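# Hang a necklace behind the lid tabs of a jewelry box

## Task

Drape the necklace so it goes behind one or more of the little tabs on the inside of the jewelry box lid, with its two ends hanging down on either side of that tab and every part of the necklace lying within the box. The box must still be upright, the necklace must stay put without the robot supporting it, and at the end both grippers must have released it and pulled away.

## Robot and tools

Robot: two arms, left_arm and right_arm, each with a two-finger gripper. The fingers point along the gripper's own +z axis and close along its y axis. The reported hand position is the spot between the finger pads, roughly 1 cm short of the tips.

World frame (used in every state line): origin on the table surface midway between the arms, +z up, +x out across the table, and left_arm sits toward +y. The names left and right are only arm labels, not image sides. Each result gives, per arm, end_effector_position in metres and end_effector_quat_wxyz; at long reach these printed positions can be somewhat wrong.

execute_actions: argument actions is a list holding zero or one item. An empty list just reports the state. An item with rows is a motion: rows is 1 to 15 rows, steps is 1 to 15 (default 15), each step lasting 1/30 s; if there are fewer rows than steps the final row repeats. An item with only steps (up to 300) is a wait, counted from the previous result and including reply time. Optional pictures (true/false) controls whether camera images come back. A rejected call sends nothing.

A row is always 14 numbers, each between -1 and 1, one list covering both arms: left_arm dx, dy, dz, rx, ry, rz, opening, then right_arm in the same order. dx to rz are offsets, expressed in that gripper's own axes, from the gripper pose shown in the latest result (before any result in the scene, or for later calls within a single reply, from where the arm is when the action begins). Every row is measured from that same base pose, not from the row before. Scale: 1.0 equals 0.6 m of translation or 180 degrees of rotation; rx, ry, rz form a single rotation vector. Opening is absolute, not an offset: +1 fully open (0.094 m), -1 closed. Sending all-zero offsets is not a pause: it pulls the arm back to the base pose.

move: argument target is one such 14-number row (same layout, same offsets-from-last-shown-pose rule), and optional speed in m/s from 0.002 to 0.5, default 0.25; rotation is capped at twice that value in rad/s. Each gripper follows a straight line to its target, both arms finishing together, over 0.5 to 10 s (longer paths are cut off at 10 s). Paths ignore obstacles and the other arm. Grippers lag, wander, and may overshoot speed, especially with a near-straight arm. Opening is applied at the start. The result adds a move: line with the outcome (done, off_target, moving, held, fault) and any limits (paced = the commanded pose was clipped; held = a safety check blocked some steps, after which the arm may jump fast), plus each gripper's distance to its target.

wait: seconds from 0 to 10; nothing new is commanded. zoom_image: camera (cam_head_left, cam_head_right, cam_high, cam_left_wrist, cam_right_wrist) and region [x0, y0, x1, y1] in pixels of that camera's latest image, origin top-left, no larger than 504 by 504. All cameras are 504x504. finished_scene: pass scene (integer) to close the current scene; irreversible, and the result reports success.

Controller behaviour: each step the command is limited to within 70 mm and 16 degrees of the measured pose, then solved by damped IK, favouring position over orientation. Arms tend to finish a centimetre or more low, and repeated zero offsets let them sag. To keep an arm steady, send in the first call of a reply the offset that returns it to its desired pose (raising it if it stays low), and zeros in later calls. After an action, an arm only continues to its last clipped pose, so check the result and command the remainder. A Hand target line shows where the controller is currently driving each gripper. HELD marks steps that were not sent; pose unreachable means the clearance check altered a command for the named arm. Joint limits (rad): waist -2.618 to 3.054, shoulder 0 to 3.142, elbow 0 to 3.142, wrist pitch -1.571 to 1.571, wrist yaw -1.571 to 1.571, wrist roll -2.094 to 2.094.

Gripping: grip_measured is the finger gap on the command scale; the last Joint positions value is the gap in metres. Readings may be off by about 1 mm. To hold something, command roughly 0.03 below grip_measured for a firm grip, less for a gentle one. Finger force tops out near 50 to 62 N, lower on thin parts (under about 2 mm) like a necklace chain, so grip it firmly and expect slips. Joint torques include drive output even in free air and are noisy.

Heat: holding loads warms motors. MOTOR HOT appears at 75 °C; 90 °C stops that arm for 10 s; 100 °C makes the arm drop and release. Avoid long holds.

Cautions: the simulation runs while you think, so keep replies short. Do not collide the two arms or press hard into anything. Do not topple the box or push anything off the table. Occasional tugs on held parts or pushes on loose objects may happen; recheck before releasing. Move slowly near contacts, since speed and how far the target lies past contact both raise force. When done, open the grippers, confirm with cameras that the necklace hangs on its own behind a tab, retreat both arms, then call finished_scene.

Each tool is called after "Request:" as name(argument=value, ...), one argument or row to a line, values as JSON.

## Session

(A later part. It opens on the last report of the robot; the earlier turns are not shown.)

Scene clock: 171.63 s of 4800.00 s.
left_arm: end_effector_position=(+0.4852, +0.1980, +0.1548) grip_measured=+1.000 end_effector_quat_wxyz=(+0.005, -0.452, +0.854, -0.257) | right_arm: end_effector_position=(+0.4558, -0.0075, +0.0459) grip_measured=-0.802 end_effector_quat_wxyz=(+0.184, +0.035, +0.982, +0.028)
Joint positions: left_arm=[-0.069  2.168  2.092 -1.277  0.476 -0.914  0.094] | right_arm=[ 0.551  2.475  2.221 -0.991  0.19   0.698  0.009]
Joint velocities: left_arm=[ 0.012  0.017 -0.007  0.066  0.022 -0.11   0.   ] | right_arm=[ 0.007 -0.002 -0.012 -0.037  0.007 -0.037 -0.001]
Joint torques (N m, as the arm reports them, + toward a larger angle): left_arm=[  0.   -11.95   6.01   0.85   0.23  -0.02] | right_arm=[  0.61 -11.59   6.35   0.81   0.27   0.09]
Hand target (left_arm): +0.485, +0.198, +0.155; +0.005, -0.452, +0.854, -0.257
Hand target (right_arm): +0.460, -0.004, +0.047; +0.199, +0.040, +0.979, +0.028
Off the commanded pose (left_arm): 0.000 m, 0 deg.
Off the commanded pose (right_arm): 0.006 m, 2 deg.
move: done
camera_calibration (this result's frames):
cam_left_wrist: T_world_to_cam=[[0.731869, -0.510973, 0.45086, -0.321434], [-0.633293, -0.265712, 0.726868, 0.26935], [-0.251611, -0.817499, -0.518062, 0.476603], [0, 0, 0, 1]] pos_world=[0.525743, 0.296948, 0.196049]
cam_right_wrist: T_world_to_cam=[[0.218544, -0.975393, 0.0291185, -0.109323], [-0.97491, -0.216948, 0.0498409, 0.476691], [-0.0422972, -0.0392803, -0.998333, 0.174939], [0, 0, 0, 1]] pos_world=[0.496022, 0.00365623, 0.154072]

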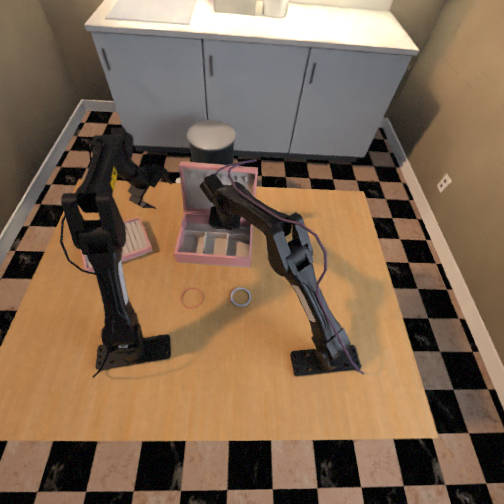

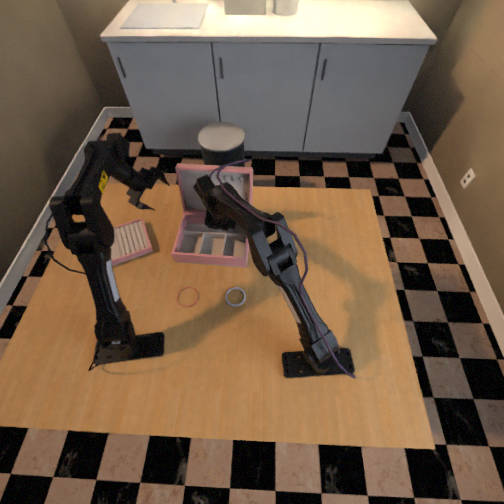

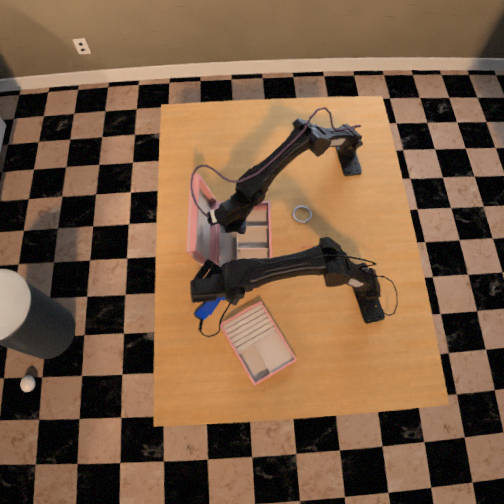

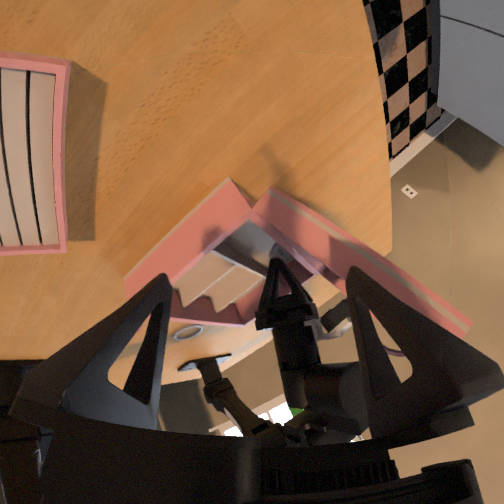

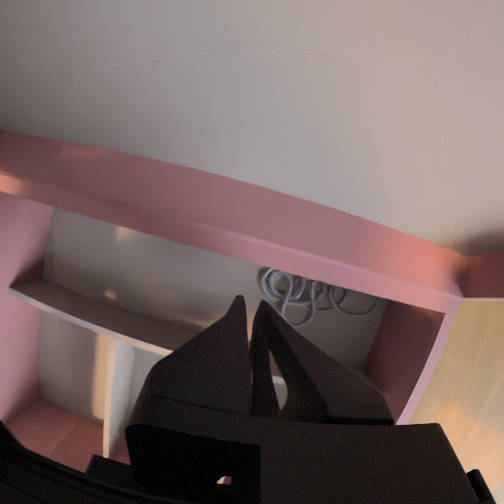

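Request:
move(
  target=[0,0,0,0,0,0,1,-0.008,-0.016,0.022,0,0,0,-0.8],
  speed=0.04,
)

Request:
zoom_image(
  camera="cam_right_wrist",
  region=[190,240,310,360],
)

Scene clock: 174.77 s of 4800.00 s.
left_arm: end_effector_position=(+0.4852, +0.1980, +0.1548) grip_measured=+1.000 end_effector_quat_wxyz=(+0.005, -0.452, +0.854, -0.257) | right_arm: end_effector_position=(+0.4604, -0.0166, +0.0393) grip_measured=-0.802 end_effector_quat_wxyz=(+0.183, +0.037, +0.982, +0.024)
Joint positions: left_arm=[-0.069  2.168  2.092 -1.277  0.476 -0.914  0.094] | right_arm=[ 0.533  2.475  2.196 -0.971  0.19   0.684  0.009]
Joint velocities: left_arm=[ 0.017  0.017  0.002  0.037  0.037 -0.081  0.   ] | right_arm=[-0.012 -0.002  0.002 -0.007 -0.007 -0.037 -0.   ]
Joint torques (N m, as the arm reports them, + toward a larger angle): left_arm=[ -0.01 -11.95   6.     0.86   0.24  -0.02] | right_arm=[ -0.51 -11.33   5.67   0.82   0.02  -0.13]
Hand target (left_arm): +0.485, +0.198, +0.155; +0.005, -0.452, +0.854, -0.257
Hand target (right_arm): +0.464, -0.017, +0.035; +0.184, +0.035, +0.982, +0.028
Off the commanded pose (left_arm): 0.000 m, 0 deg.
Off the commanded pose (right_arm): 0.006 m, 1 deg.
move: done
camera_calibration (this result's frames):
cam_left_wrist: T_world_to_cam=[[0.731869, -0.510973, 0.45086, -0.321434], [-0.633293, -0.265712, 0.726868, 0.26935], [-0.251611, -0.817499, -0.518062, 0.476603], [0, 0, 0, 1]] pos_world=[0.525743, 0.296948, 0.196049]
cam_right_wrist: T_world_to_cam=[[0.213283, -0.976332, 0.0358646, -0.116827], [-0.975923, -0.21119, 0.0545313, 0.479912], [-0.0456665, -0.0466316, -0.997868, 0.169592], [0, 0, 0, 1]] pos_world=[0.501019, -0.00480093, 0.14725]

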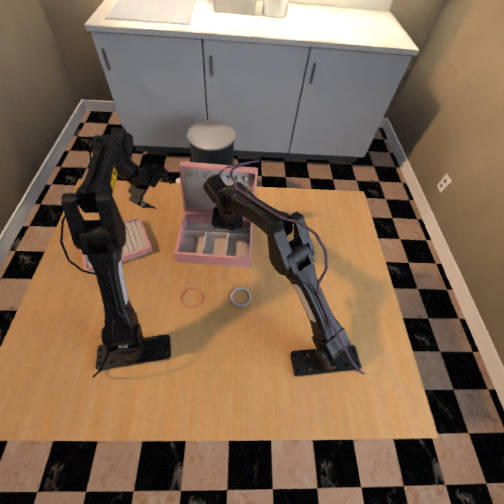

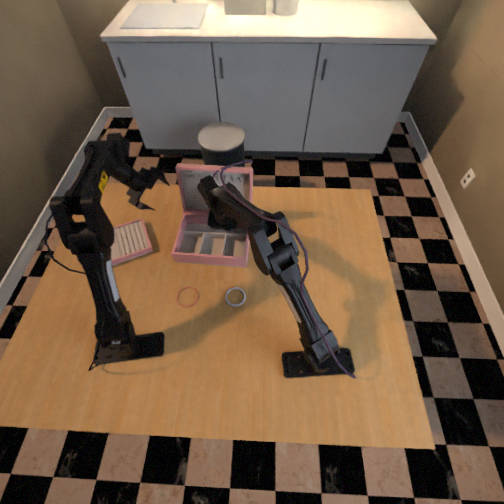

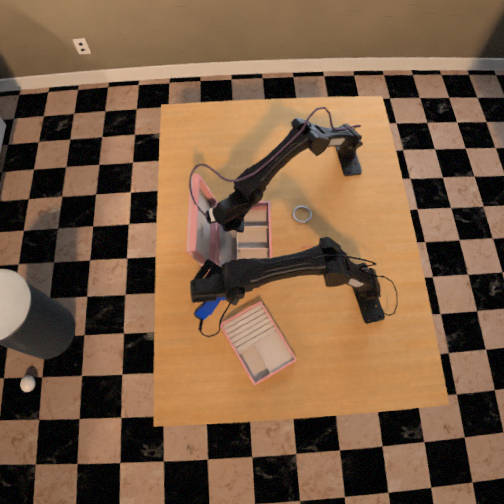

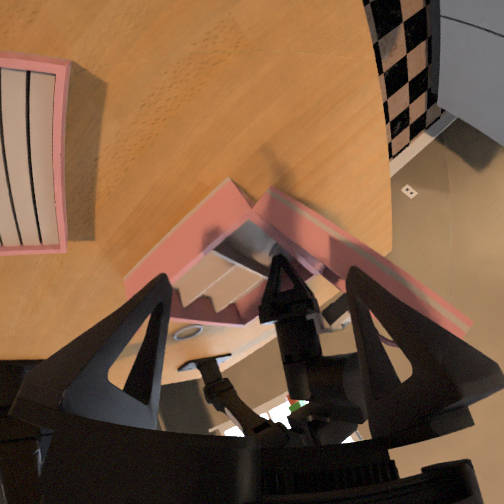

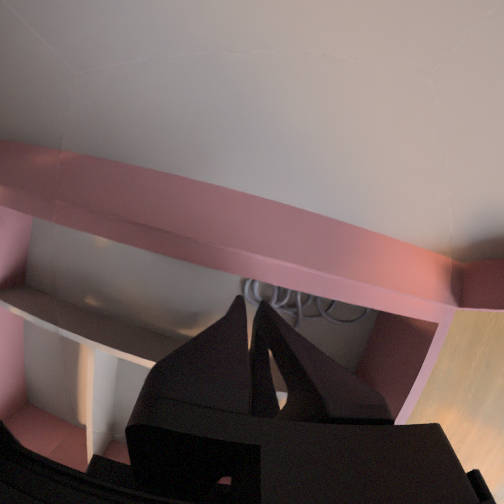

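Region (190, 240, 310, 360) of cam_right_wrist's 504x504 image, scaled by 4.200, with more detail than that image has.

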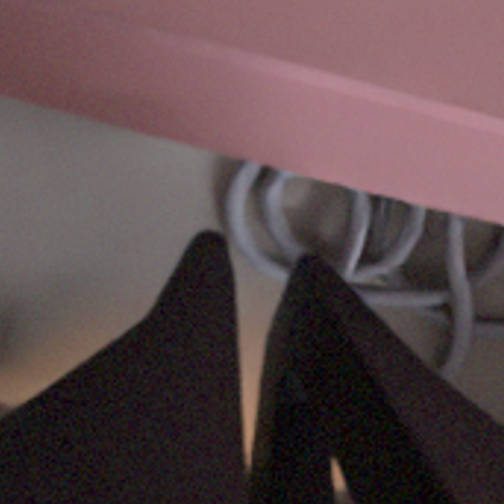

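Request:
move(
  target=[0,0,0,0,0,0,1,0,0.009,0.04,0,0,0,-0.8],
  speed=0.03,
)

Request:
zoom_image(
  camera="cam_right_wrist",
  region=[190,240,310,360],
)

Scene clock: 177.53 s of 4800.00 s.
left_arm: end_effector_position=(+0.4852, +0.1980, +0.1548) grip_measured=+1.000 end_effector_quat_wxyz=(+0.005, -0.452, +0.854, -0.257) | right_arm: end_effector_position=(+0.4631, -0.0148, +0.0224) grip_measured=-0.802 end_effector_quat_wxyz=(+0.177, +0.036, +0.983, +0.019)
Joint positions: left_arm=[-0.069  2.168  2.092 -1.277  0.476 -0.914  0.094] | right_arm=[ 0.533  2.52   2.216 -0.962  0.191  0.684  0.009]
Joint velocities: left_arm=[-0.007  0.007 -0.002  0.022  0.022  0.037  0.   ] | right_arm=[-0.012  0.012 -0.002  0.022 -0.037 -0.051 -0.   ]
Joint torques (N m, as the arm reports them, + toward a larger angle): left_arm=[  0.02 -11.95   5.98   0.86   0.25  -0.02] | right_arm=[ -0.05 -10.43   7.45   0.77   0.06   0.  ]
Hand target (left_arm): +0.485, +0.198, +0.155; +0.005, -0.452, +0.854, -0.257
Hand target (right_arm): +0.469, -0.010, +0.017; +0.183, +0.037, +0.982, +0.024
Off the commanded pose (left_arm): 0.000 m, 0 deg.
Off the commanded pose (right_arm): 0.009 m, 1 deg.
move: done
camera_calibration (this result's frames):
cam_left_wrist: T_world_to_cam=[[0.731869, -0.510973, 0.45086, -0.321434], [-0.633293, -0.265712, 0.726868, 0.26935], [-0.251611, -0.817499, -0.518062, 0.476603], [0, 0, 0, 1]] pos_world=[0.525743, 0.296948, 0.196049]
cam_right_wrist: T_world_to_cam=[[0.214093, -0.975848, 0.0434103, -0.115606], [-0.975138, -0.210913, 0.0679776, 0.483199], [-0.05718, -0.0568846, -0.996742, 0.158129], [0, 0, 0, 1]] pos_world=[0.504978, -0.00190557, 0.129785]

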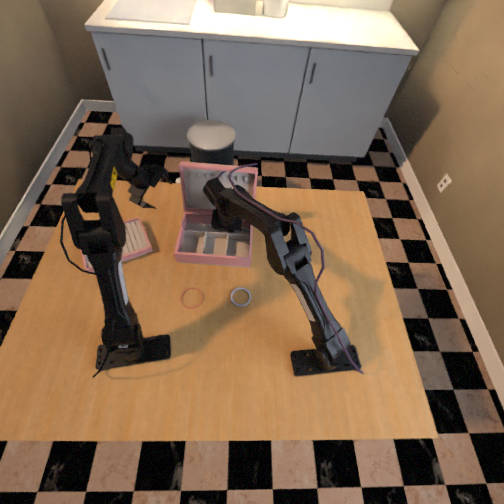

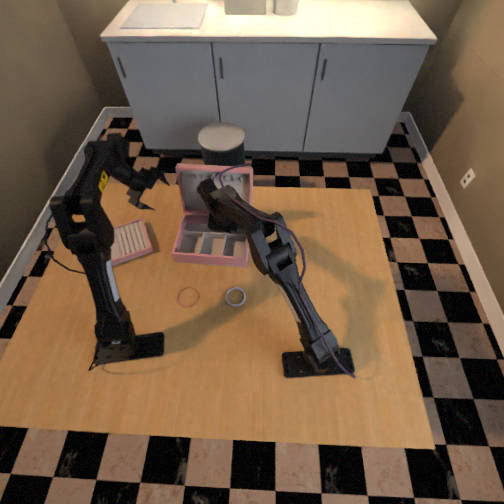

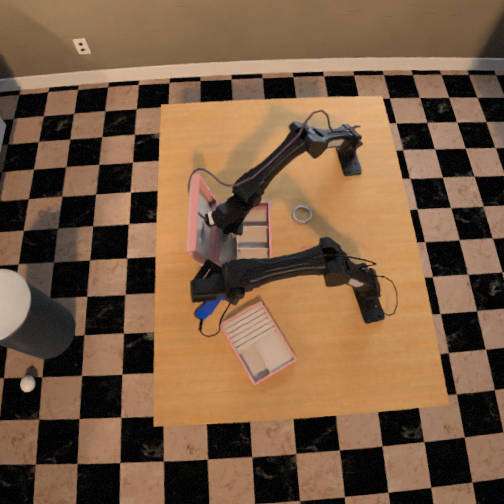

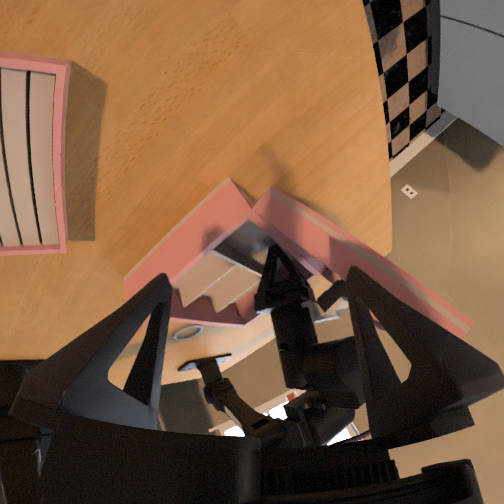

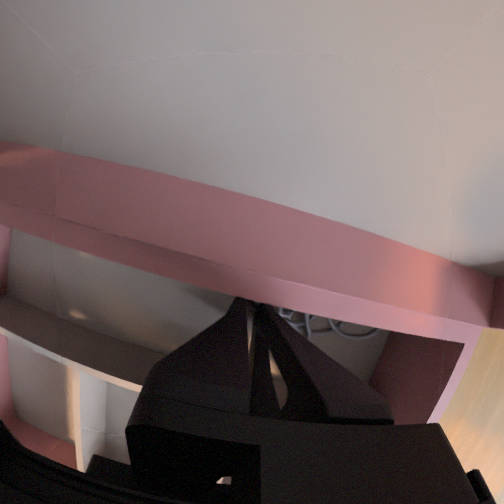

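Region (190, 240, 310, 360) of cam_right_wrist's 504x504 image, scaled by 4.200, with more detail than that image has.

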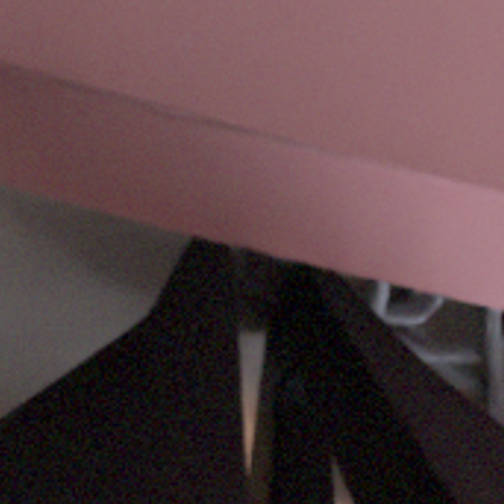

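Request:
execute_actions(
  actions=[
    {"rows":[[0,0,0,0,0,0,1,0.006,0,0.025,0,0,0,-0.8]],"steps":15},
  ],
  pictures=false,
)

Request:
execute_actions(
  actions=[
    {"rows":[[0,0,0,0,0,0,1,0.006,0,0.02,0,0,0,-1]],"steps":15},
  ],
  pictures=false,
)

Scene clock: 180.07 s of 4800.00 s.
left_arm: end_effector_position=(+0.4852, +0.1980, +0.1548) grip_measured=+1.000 end_effector_quat_wxyz=(+0.005, -0.452, +0.854, -0.257) | right_arm: end_effector_position=(+0.4666, -0.0134, +0.0228) grip_measured=-0.802 end_effector_quat_wxyz=(+0.185, +0.037, +0.982, +0.021)
Joint positions: left_arm=[-0.069  2.168  2.092 -1.277  0.476 -0.914  0.094] | right_arm=[ 0.533  2.52   2.212 -0.941  0.197  0.684  0.009]
Joint velocities: left_arm=[-0.002 -0.002  0.012  0.081 -0.051  0.037  0.   ] | right_arm=[-0.012 -0.002  0.022  0.051 -0.051 -0.022  0.   ]
Joint torques (N m, as the arm reports them, + toward a larger angle): left_arm=[  0.01 -12.     5.98   0.86   0.24  -0.02] | right_arm=[ -0.12 -10.77   4.3    0.81   0.01  -0.01]
Hand target (left_arm): +0.485, +0.198, +0.155; +0.005, -0.452, +0.854, -0.257
Hand target (right_arm): +0.464, -0.014, +0.007; +0.177, +0.036, +0.983, +0.018
Off the commanded pose (left_arm): 0.000 m, 0 deg.
Off the commanded pose (right_arm): 0.016 m, 1 deg.
Steps of this call (steps 1 to 61: nothing new was sent; steps 62 to 76: all 15 steps of this action). Readings (end_effector_position):
62: left_arm (+0.4852, +0.1980, +0.1548) | right_arm (+0.4632, -0.0147, +0.0221)
63: left_arm (+0.4852, +0.1980, +0.1548) | right_arm (+0.4636, -0.0146, +0.0217)
65: left_arm (+0.4852, +0.1980, +0.1548) | right_arm (+0.4646, -0.0144, +0.0220)
69: left_arm (+0.4852, +0.1980, +0.1548) | right_arm (+0.4659, -0.0139, +0.0225)
76: the state above

Scene clock: 180.57 s of 4800.00 s.
left_arm: end_effector_position=(+0.4852, +0.1980, +0.1548) grip_measured=+1.000 end_effector_quat_wxyz=(+0.005, -0.452, +0.854, -0.257) | right_arm: end_effector_position=(+0.4694, -0.0117, +0.0221) grip_measured=-0.991 end_effector_quat_wxyz=(+0.191, +0.038, +0.980, +0.025)
Joint positions: left_arm=[-0.069  2.168  2.092 -1.277  0.476 -0.914  0.094] | right_arm=[ 0.533  2.52   2.204 -0.919  0.198  0.684  0.   ]
Joint velocities: left_arm=[-0.022  0.012 -0.007  0.022  0.022 -0.051  0.   ] | right_arm=[-0.012  0.007 -0.012  0.022 -0.007 -0.037 -0.   ]
Joint torques (N m, as the arm reports them, + toward a larger angle): left_arm=[  0.01 -11.98   6.01   0.85   0.24  -0.02] | right_arm=[ -0.05 -11.21   4.76   0.74   0.07  -0.01]
Hand target (left_arm): +0.485, +0.198, +0.155; +0.005, -0.452, +0.854, -0.257
Hand target (right_arm): +0.467, -0.013, +0.010; +0.185, +0.037, +0.982, +0.021
Off the commanded pose (left_arm): 0.000 m, 0 deg.
Off the commanded pose (right_arm): 0.012 m, 1 deg.
Steps of this call (steps 1 to 15: all 15 steps of this action). Readings (end_effector_position):
1: left_arm (+0.4852, +0.1980, +0.1548) | right_arm (+0.4668, -0.0133, +0.0225)
2: left_arm (+0.4852, +0.1980, +0.1548) | right_arm (+0.4673, -0.0130, +0.0220)
4: left_arm (+0.4852, +0.1980, +0.1548) | right_arm (+0.4681, -0.0126, +0.0220)
8: left_arm (+0.4852, +0.1980, +0.1548) | right_arm (+0.4689, -0.0121, +0.0223)
15: the state above

Request:
move(
  target=[0,0,0,0,0,0,1,0,0,-0.1,0,0,0,-1],
  speed=0.1,
)

Request:
zoom_image(
  camera="cam_right_wrist",
  region=[190,200,350,360],
)

Scene clock: 183.47 s of 4800.00 s.
left_arm: end_effector_position=(+0.4852, +0.1980, +0.1548) grip_measured=+1.000 end_effector_quat_wxyz=(+0.005, -0.452, +0.854, -0.257) | right_arm: end_effector_position=(+0.4494, -0.0170, +0.0598) grip_measured=-0.991 end_effector_quat_wxyz=(+0.181, +0.035, +0.983, +0.019)
Joint positions: left_arm=[-0.069  2.168  2.092 -1.277  0.476 -0.914  0.094] | right_arm=[ 0.547  2.433  2.204 -1.032  0.198  0.695  0.   ]
Joint velocities: left_arm=[ 0.007 -0.007  0.007  0.037  0.022  0.007  0.   ] | right_arm=[ 0.012 -0.002 -0.007 -0.125 -0.037 -0.081 -0.   ]
Joint torques (N m, as the arm reports them, + toward a larger angle): left_arm=[ -0.03 -11.99   6.     0.87   0.23  -0.01] | right_arm=[  0.73 -14.01   6.75   0.49   0.16   0.07]
Hand target (left_arm): +0.485, +0.198, +0.155; +0.005, -0.452, +0.854, -0.257
Hand target (right_arm): +0.447, -0.014, +0.078; +0.192, +0.038, +0.980, +0.026
Off the commanded pose (left_arm): 0.000 m, 0 deg.
Off the commanded pose (right_arm): 0.018 m, 1 deg.
move: off_target (right_arm)
camera_calibration (this result's frames):
cam_left_wrist: T_world_to_cam=[[0.731869, -0.510973, 0.45086, -0.321434], [-0.633293, -0.265712, 0.726868, 0.26935], [-0.251611, -0.817499, -0.518062, 0.476603], [0, 0, 0, 1]] pos_world=[0.525743, 0.296948, 0.196049]
cam_right_wrist: T_world_to_cam=[[0.214967, -0.975633, 0.0439195, -0.116817], [-0.975346, -0.212171, 0.0606995, 0.46735], [-0.049902, -0.0558851, -0.997189, 0.191256], [0, 0, 0, 1]] pos_world=[0.490483, -0.00412404, 0.167481]

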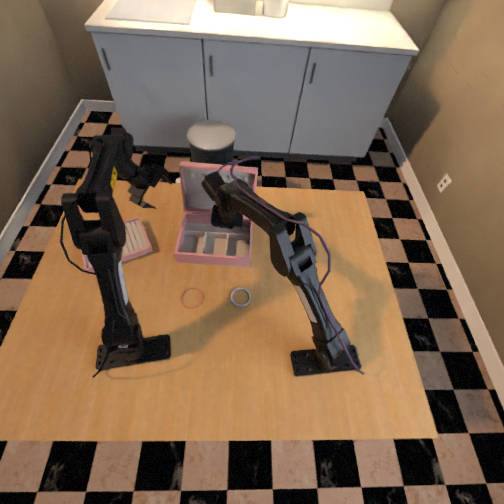

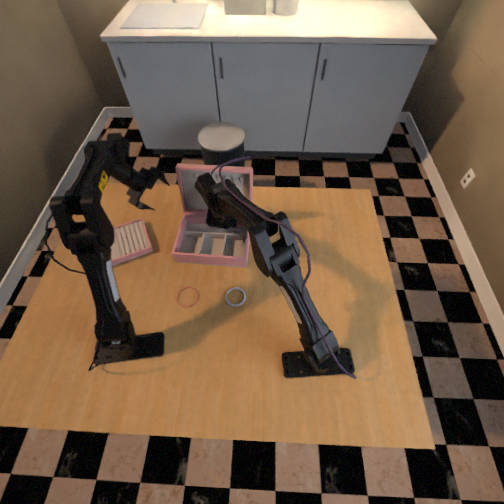

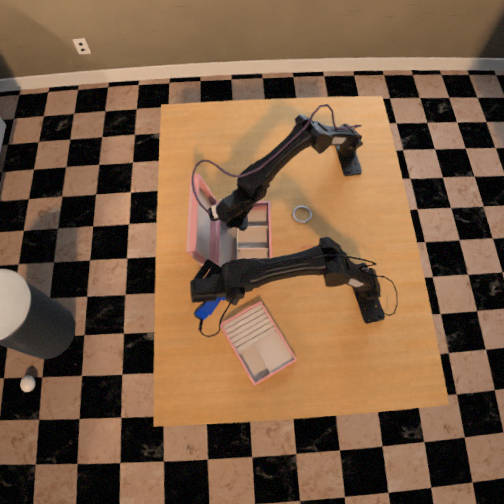

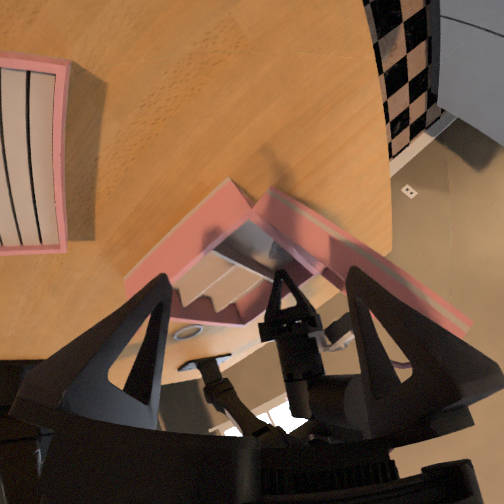

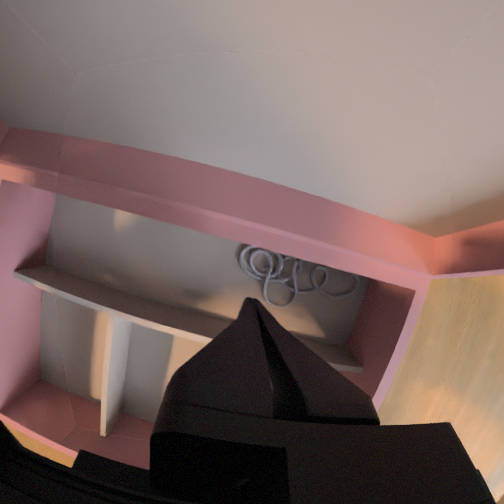

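Region (190, 200, 350, 360) of cam_right_wrist's 504x504 image, scaled by 3.150, with more detail than that image has.

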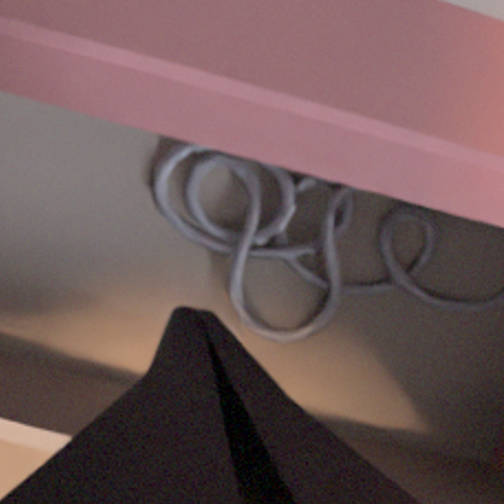

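Request:
move(
  target=[0,0,0,0,0,0,1,0.01,-0.022,0.04,0,0.04,0,-0.75],
  speed=0.05,
)

Request:
zoom_image(
  camera="cam_right_wrist",
  region=[190,240,310,360],
)

Scene clock: 189.33 s of 4800.00 s.
left_arm: end_effector_position=(+0.4852, +0.1980, +0.1548) grip_measured=+1.000 end_effector_quat_wxyz=(+0.005, -0.452, +0.854, -0.257) | right_arm: end_effector_position=(+0.4476, -0.0280, +0.0271) grip_measured=-0.752 end_effector_quat_wxyz=(+0.119, +0.034, +0.992, +0.016)
Joint positions: left_arm=[-0.069  2.168  2.092 -1.277  0.476 -0.914  0.094] | right_arm=[ 0.507  2.533  2.29  -1.117  0.118  0.671  0.012]
Joint velocities: left_arm=[ 0.007 -0.002 -0.007 -0.007  0.081  0.066  0.   ] | right_arm=[-0.012 -0.012  0.017 -0.037  0.037 -0.037 -0.001]
Joint torques (N m, as the arm reports them, + toward a larger angle): left_arm=[  0.04 -11.96   5.99   0.86   0.25  -0.01] | right_arm=[ -0.79 -11.95   7.79   0.33  -0.01  -0.08]
Hand target (left_arm): +0.485, +0.198, +0.155; +0.005, -0.452, +0.854, -0.257
Hand target (right_arm): +0.451, -0.029, +0.034; +0.119, +0.033, +0.992, +0.022
Off the commanded pose (left_arm): 0.000 m, 0 deg.
Off the commanded pose (right_arm): 0.008 m, 1 deg.
After step 90, 1.30 s passed at rest.
move: done
camera_calibration (this result's frames):
cam_left_wrist: T_world_to_cam=[[0.731869, -0.510973, 0.45086, -0.321434], [-0.633293, -0.265712, 0.726868, 0.26935], [-0.251611, -0.817499, -0.518062, 0.476603], [0, 0, 0, 1]] pos_world=[0.525743, 0.296948, 0.196049]
cam_right_wrist: T_world_to_cam=[[0.222142, -0.97482, 0.0194833, -0.128266], [-0.959416, -0.214985, 0.182491, 0.454779], [-0.173707, -0.0592315, -0.983015, 0.212922], [0, 0, 0, 1]] pos_world=[0.501802, -0.0146539, 0.128812]

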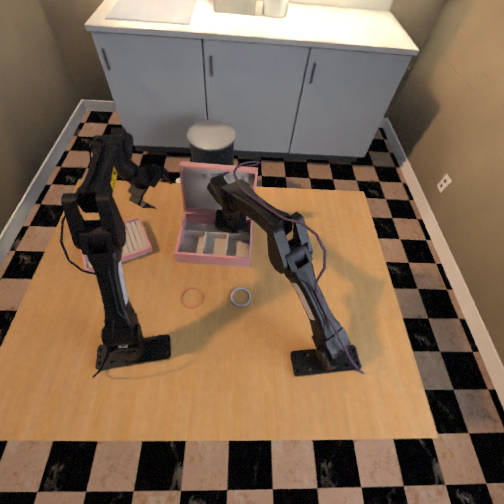

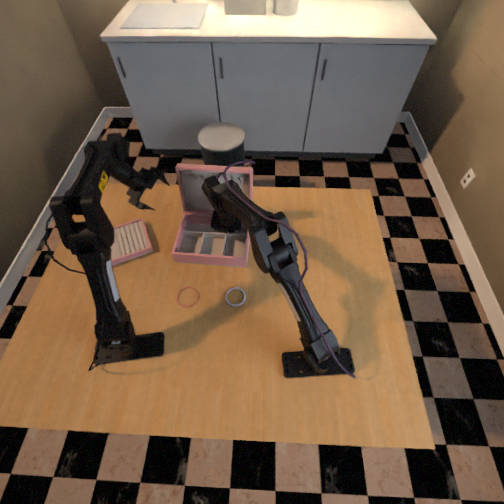

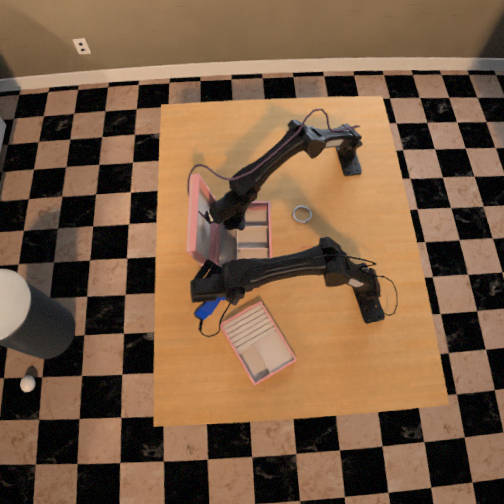

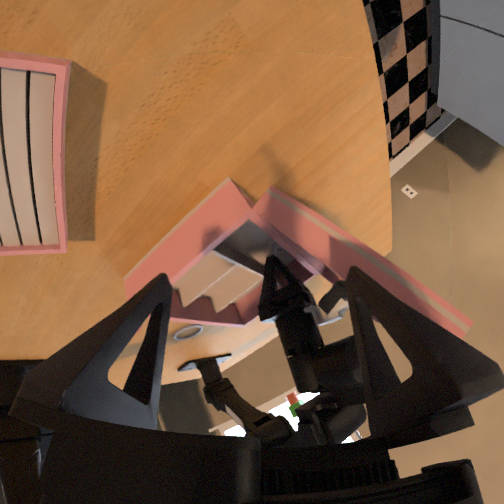

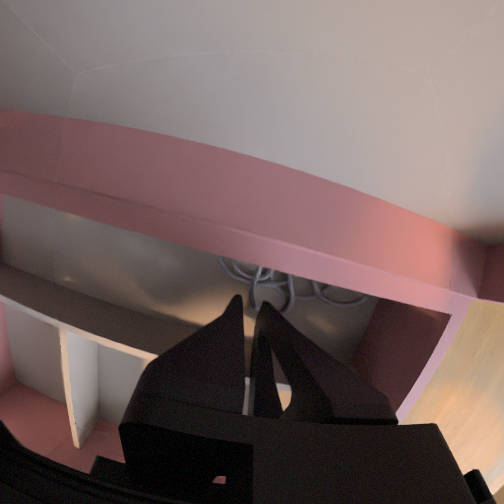

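Region (190, 240, 310, 360) of cam_right_wrist's 504x504 image, scaled by 4.200, with more detail than that image has.

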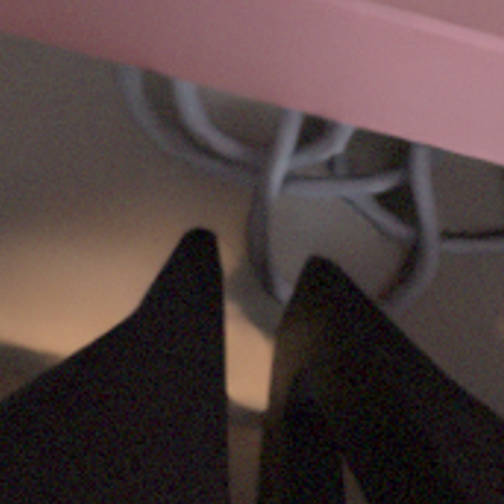

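Well centred; forward ~4 mm first, then down.

Request:
move(
  target=[0,0,0,0,0,0,1,-0.018,-0.004,-0.008,0,0,0,-0.75],
  speed=0.03,
)

Request:
zoom_image(
  camera="cam_right_wrist",
  region=[190,240,310,360],
)

Scene clock: 191.57 s of 4800.00 s.
left_arm: end_effector_position=(+0.4852, +0.1980, +0.1548) grip_measured=+1.000 end_effector_quat_wxyz=(+0.005, -0.452, +0.854, -0.257) | right_arm: end_effector_position=(+0.4522, -0.0285, +0.0281) grip_measured=-0.752 end_effector_quat_wxyz=(+0.117, +0.035, +0.992, +0.014)
Joint positions: left_arm=[-0.069  2.168  2.092 -1.277  0.476 -0.914  0.094] | right_arm=[ 0.501  2.565  2.355 -1.155  0.117  0.666  0.012]
Joint velocities: left_arm=[ 0.002 -0.002 -0.012  0.095 -0.037  0.022  0.   ] | right_arm=[-0.012 -0.017 -0.007 -0.037 -0.051 -0.007 -0.   ]
Joint torques (N m, as the arm reports them, + toward a larger angle): left_arm=[  0.03 -11.97   5.97   0.86   0.24  -0.01] | right_arm=[ -0.78 -11.94   8.12   0.36   0.02  -0.08]
Hand target (left_arm): +0.485, +0.198, +0.155; +0.005, -0.452, +0.854, -0.257
Hand target (right_arm): +0.457, -0.031, +0.034; +0.120, +0.034, +0.992, +0.016
Off the commanded pose (left_arm): 0.000 m, 0 deg.
Off the commanded pose (right_arm): 0.008 m, 0 deg.
move: done
camera_calibration (this result's frames):
cam_left_wrist: T_world_to_cam=[[0.731869, -0.510973, 0.45086, -0.321434], [-0.633293, -0.265712, 0.726868, 0.26935], [-0.251611, -0.817499, -0.518062, 0.476603], [0, 0, 0, 1]] pos_world=[0.525743, 0.296948, 0.196049]
cam_right_wrist: T_world_to_cam=[[0.221569, -0.974909, 0.0214277, -0.129659], [-0.958771, -0.213786, 0.187226, 0.458514], [-0.177948, -0.0620278, -0.982083, 0.2164], [0, 0, 0, 1]] pos_world=[0.506846, -0.0149593, 0.129456]

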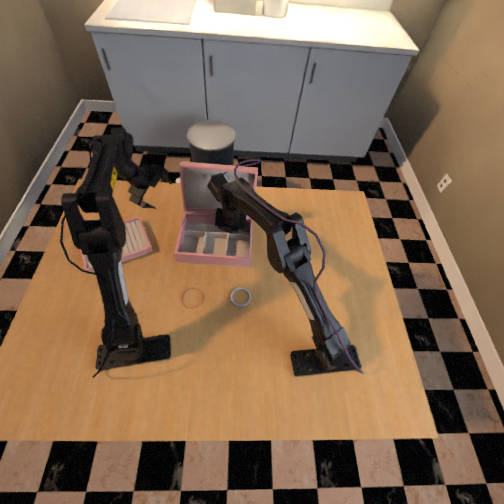

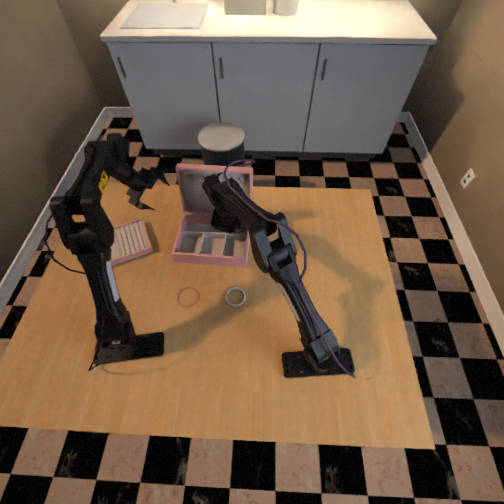

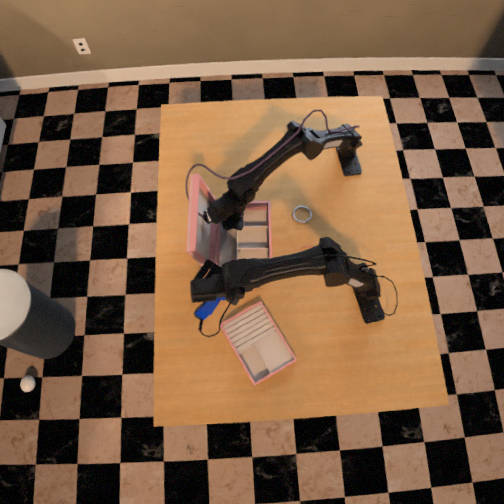

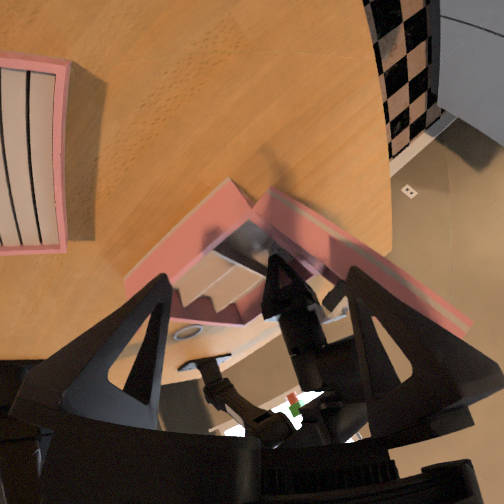

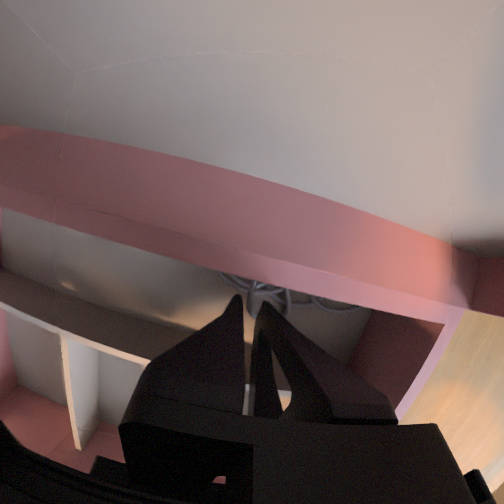

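Region (190, 240, 310, 360) of cam_right_wrist's 504x504 image, scaled by 4.200, with more detail than that image has.

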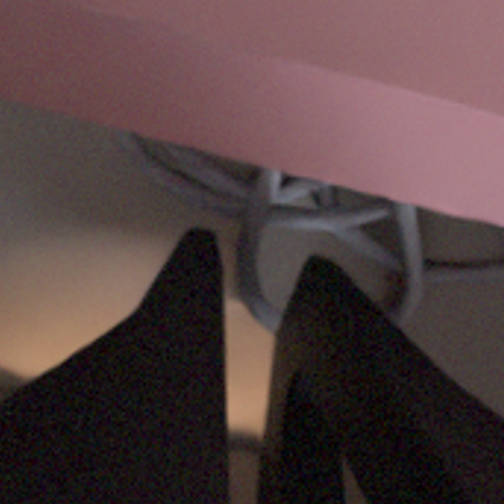

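Request:
move(
  target=[0,0,0,0,0,0,1,0.012,0,0.035,0,0,0,-0.75],
  speed=0.02,
)

Request:
zoom_image(
  camera="cam_right_wrist",
  region=[190,240,310,360],
)

Request:
execute_actions(
  actions=[
    {"rows":[[0,0,0,0,0,0,1,0.008,0,0.022,0,0,0,-0.8],[0,0,0,0,0,0,1,0.008,0,0.022,0,0,0,-0.83],[0,0,0,0,0,0,1,0.008,0,0.022,0,0,0,-0.86],[0,0,0,0,0,0,1,0.008,0,0.022,0,0,0,-0.89],[0,0,0,0,0,0,1,0.008,0,0.022,0,0,0,-0.92],[0,0,0,0,0,0,1,0.008,0,0.022,0,0,0,-0.95],[0,0,0,0,0,0,1,0.008,0,0.022,0,0,0,-1]],"steps":15},
  ],
  pictures=false,
)

Scene clock: 197.23 s of 4800.00 s.
left_arm: end_effector_position=(+0.4852, +0.1980, +0.1548) grip_measured=+1.000 end_effector_quat_wxyz=(+0.005, -0.452, +0.854, -0.257) | right_arm: end_effector_position=(+0.4506, -0.0298, +0.0193) grip_measured=-0.752 end_effector_quat_wxyz=(+0.117, +0.035, +0.992, +0.014)
Joint positions: left_arm=[-0.069  2.168  2.092 -1.277  0.476 -0.914  0.094] | right_arm=[ 0.501  2.55   2.292 -1.106  0.117  0.665  0.012]
Joint velocities: left_arm=[-0.002 -0.007  0.002  0.007 -0.11   0.022  0.   ] | right_arm=[-0.002 -0.017  0.012 -0.007 -0.007 -0.066  0.001]
Joint torques (N m, as the arm reports them, + toward a larger angle): left_arm=[  0.   -11.94   5.97   0.86   0.24  -0.01] | right_arm=[  0.37 -11.28   3.64   0.81   0.04   0.04]
Hand target (left_arm): +0.485, +0.198, +0.155; +0.005, -0.452, +0.854, -0.257
Hand target (right_arm): +0.450, -0.027, +0.006; +0.117, +0.035, +0.992, +0.014
Off the commanded pose (left_arm): 0.000 m, 0 deg.
Off the commanded pose (right_arm): 0.014 m, 0 deg.
After step 90, 1.33 s passed at rest.
move: off_target (right_arm)
camera_calibration (this result's frames):
cam_left_wrist: T_world_to_cam=[[0.731869, -0.510973, 0.45086, -0.321434], [-0.633293, -0.265712, 0.726868, 0.26935], [-0.251611, -0.817499, -0.518062, 0.476603], [0, 0, 0, 1]] pos_world=[0.525743, 0.296948, 0.196049]
cam_right_wrist: T_world_to_cam=[[0.221843, -0.97484, 0.0217194, -0.130433], [-0.958808, -0.214034, 0.186752, 0.458324], [-0.177405, -0.0622544, -0.982167, 0.207202], [0, 0, 0, 1]] pos_world=[0.505139, -0.016155, 0.120747]

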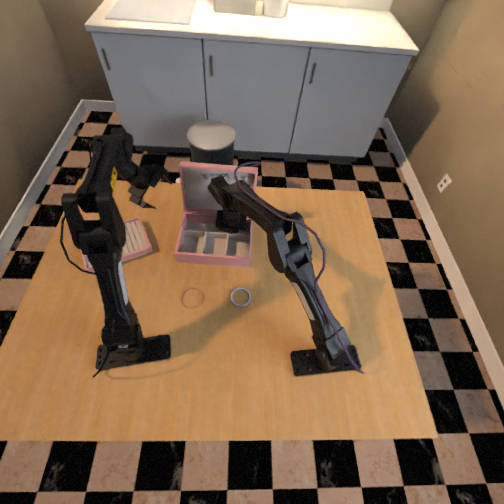

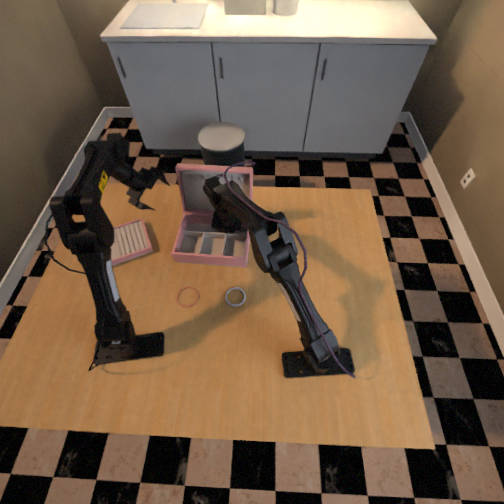

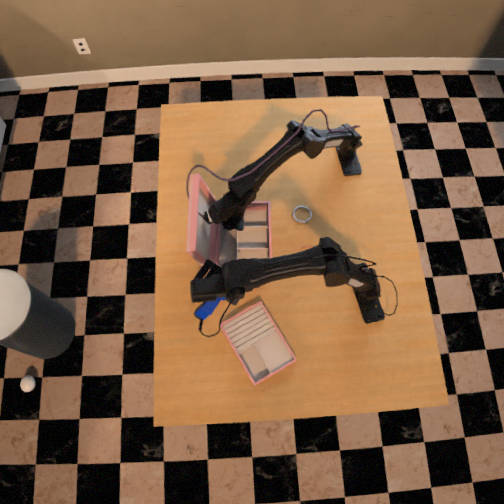

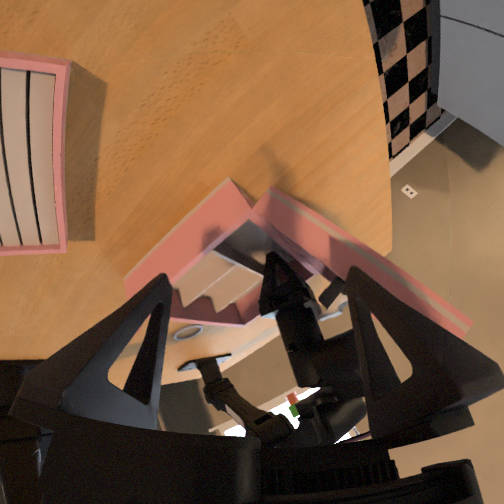

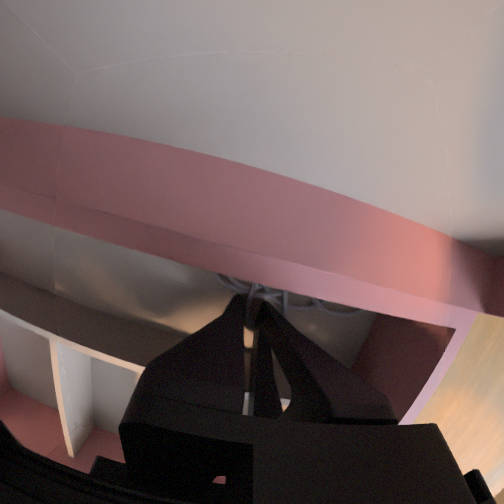

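Region (190, 240, 310, 360) of cam_right_wrist's 504x504 image, scaled by 4.200, with more detail than that image has.

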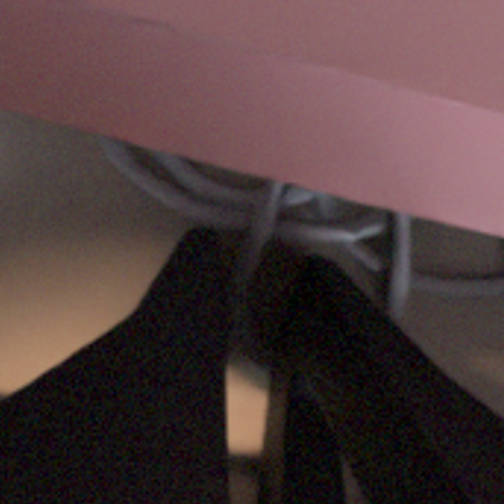

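Scene clock: 197.73 s of 4800.00 s.
left_arm: end_effector_position=(+0.4852, +0.1980, +0.1548) grip_measured=+1.000 end_effector_quat_wxyz=(+0.005, -0.452, +0.854, -0.257) | right_arm: end_effector_position=(+0.4521, -0.0302, +0.0191) grip_measured=-0.981 end_effector_quat_wxyz=(+0.124, +0.035, +0.992, +0.015)
Joint positions: left_arm=[-0.069  2.168  2.092 -1.277  0.476 -0.914  0.094] | right_arm=[ 0.501  2.539  2.268 -1.081  0.124  0.665  0.001]
Joint velocities: left_arm=[ 0.002  0.007 -0.002  0.022  0.007  0.007  0.   ] | right_arm=[-0.002 -0.007 -0.007  0.037 -0.037 -0.051  0.   ]
Joint torques (N m, as the arm reports them, + toward a larger angle): left_arm=[  0.03 -11.99   6.02   0.86   0.24  -0.02] | right_arm=[  0.27 -11.49   3.51   0.75  -0.01   0.02]
Hand target (left_arm): +0.485, +0.198, +0.155; +0.005, -0.452, +0.854, -0.257
Hand target (right_arm): +0.449, -0.029, +0.006; +0.117, +0.035, +0.992, +0.014
Off the commanded pose (left_arm): 0.000 m, 0 deg.
Off the commanded pose (right_arm): 0.014 m, 1 deg.
Steps of this call (steps 1 to 15: all 15 steps of this action). Readings (end_effector_position):
1: left_arm (+0.4852, +0.1980, +0.1548) | right_arm (+0.4506, -0.0300, +0.0191)
2: left_arm (+0.4852, +0.1980, +0.1548) | right_arm (+0.4505, -0.0306, +0.0192)
4: left_arm (+0.4852, +0.1980, +0.1548) | right_arm (+0.4510, -0.0310, +0.0194)
8: left_arm (+0.4852, +0.1980, +0.1548) | right_arm (+0.4521, -0.0302, +0.0192)
15: the state above


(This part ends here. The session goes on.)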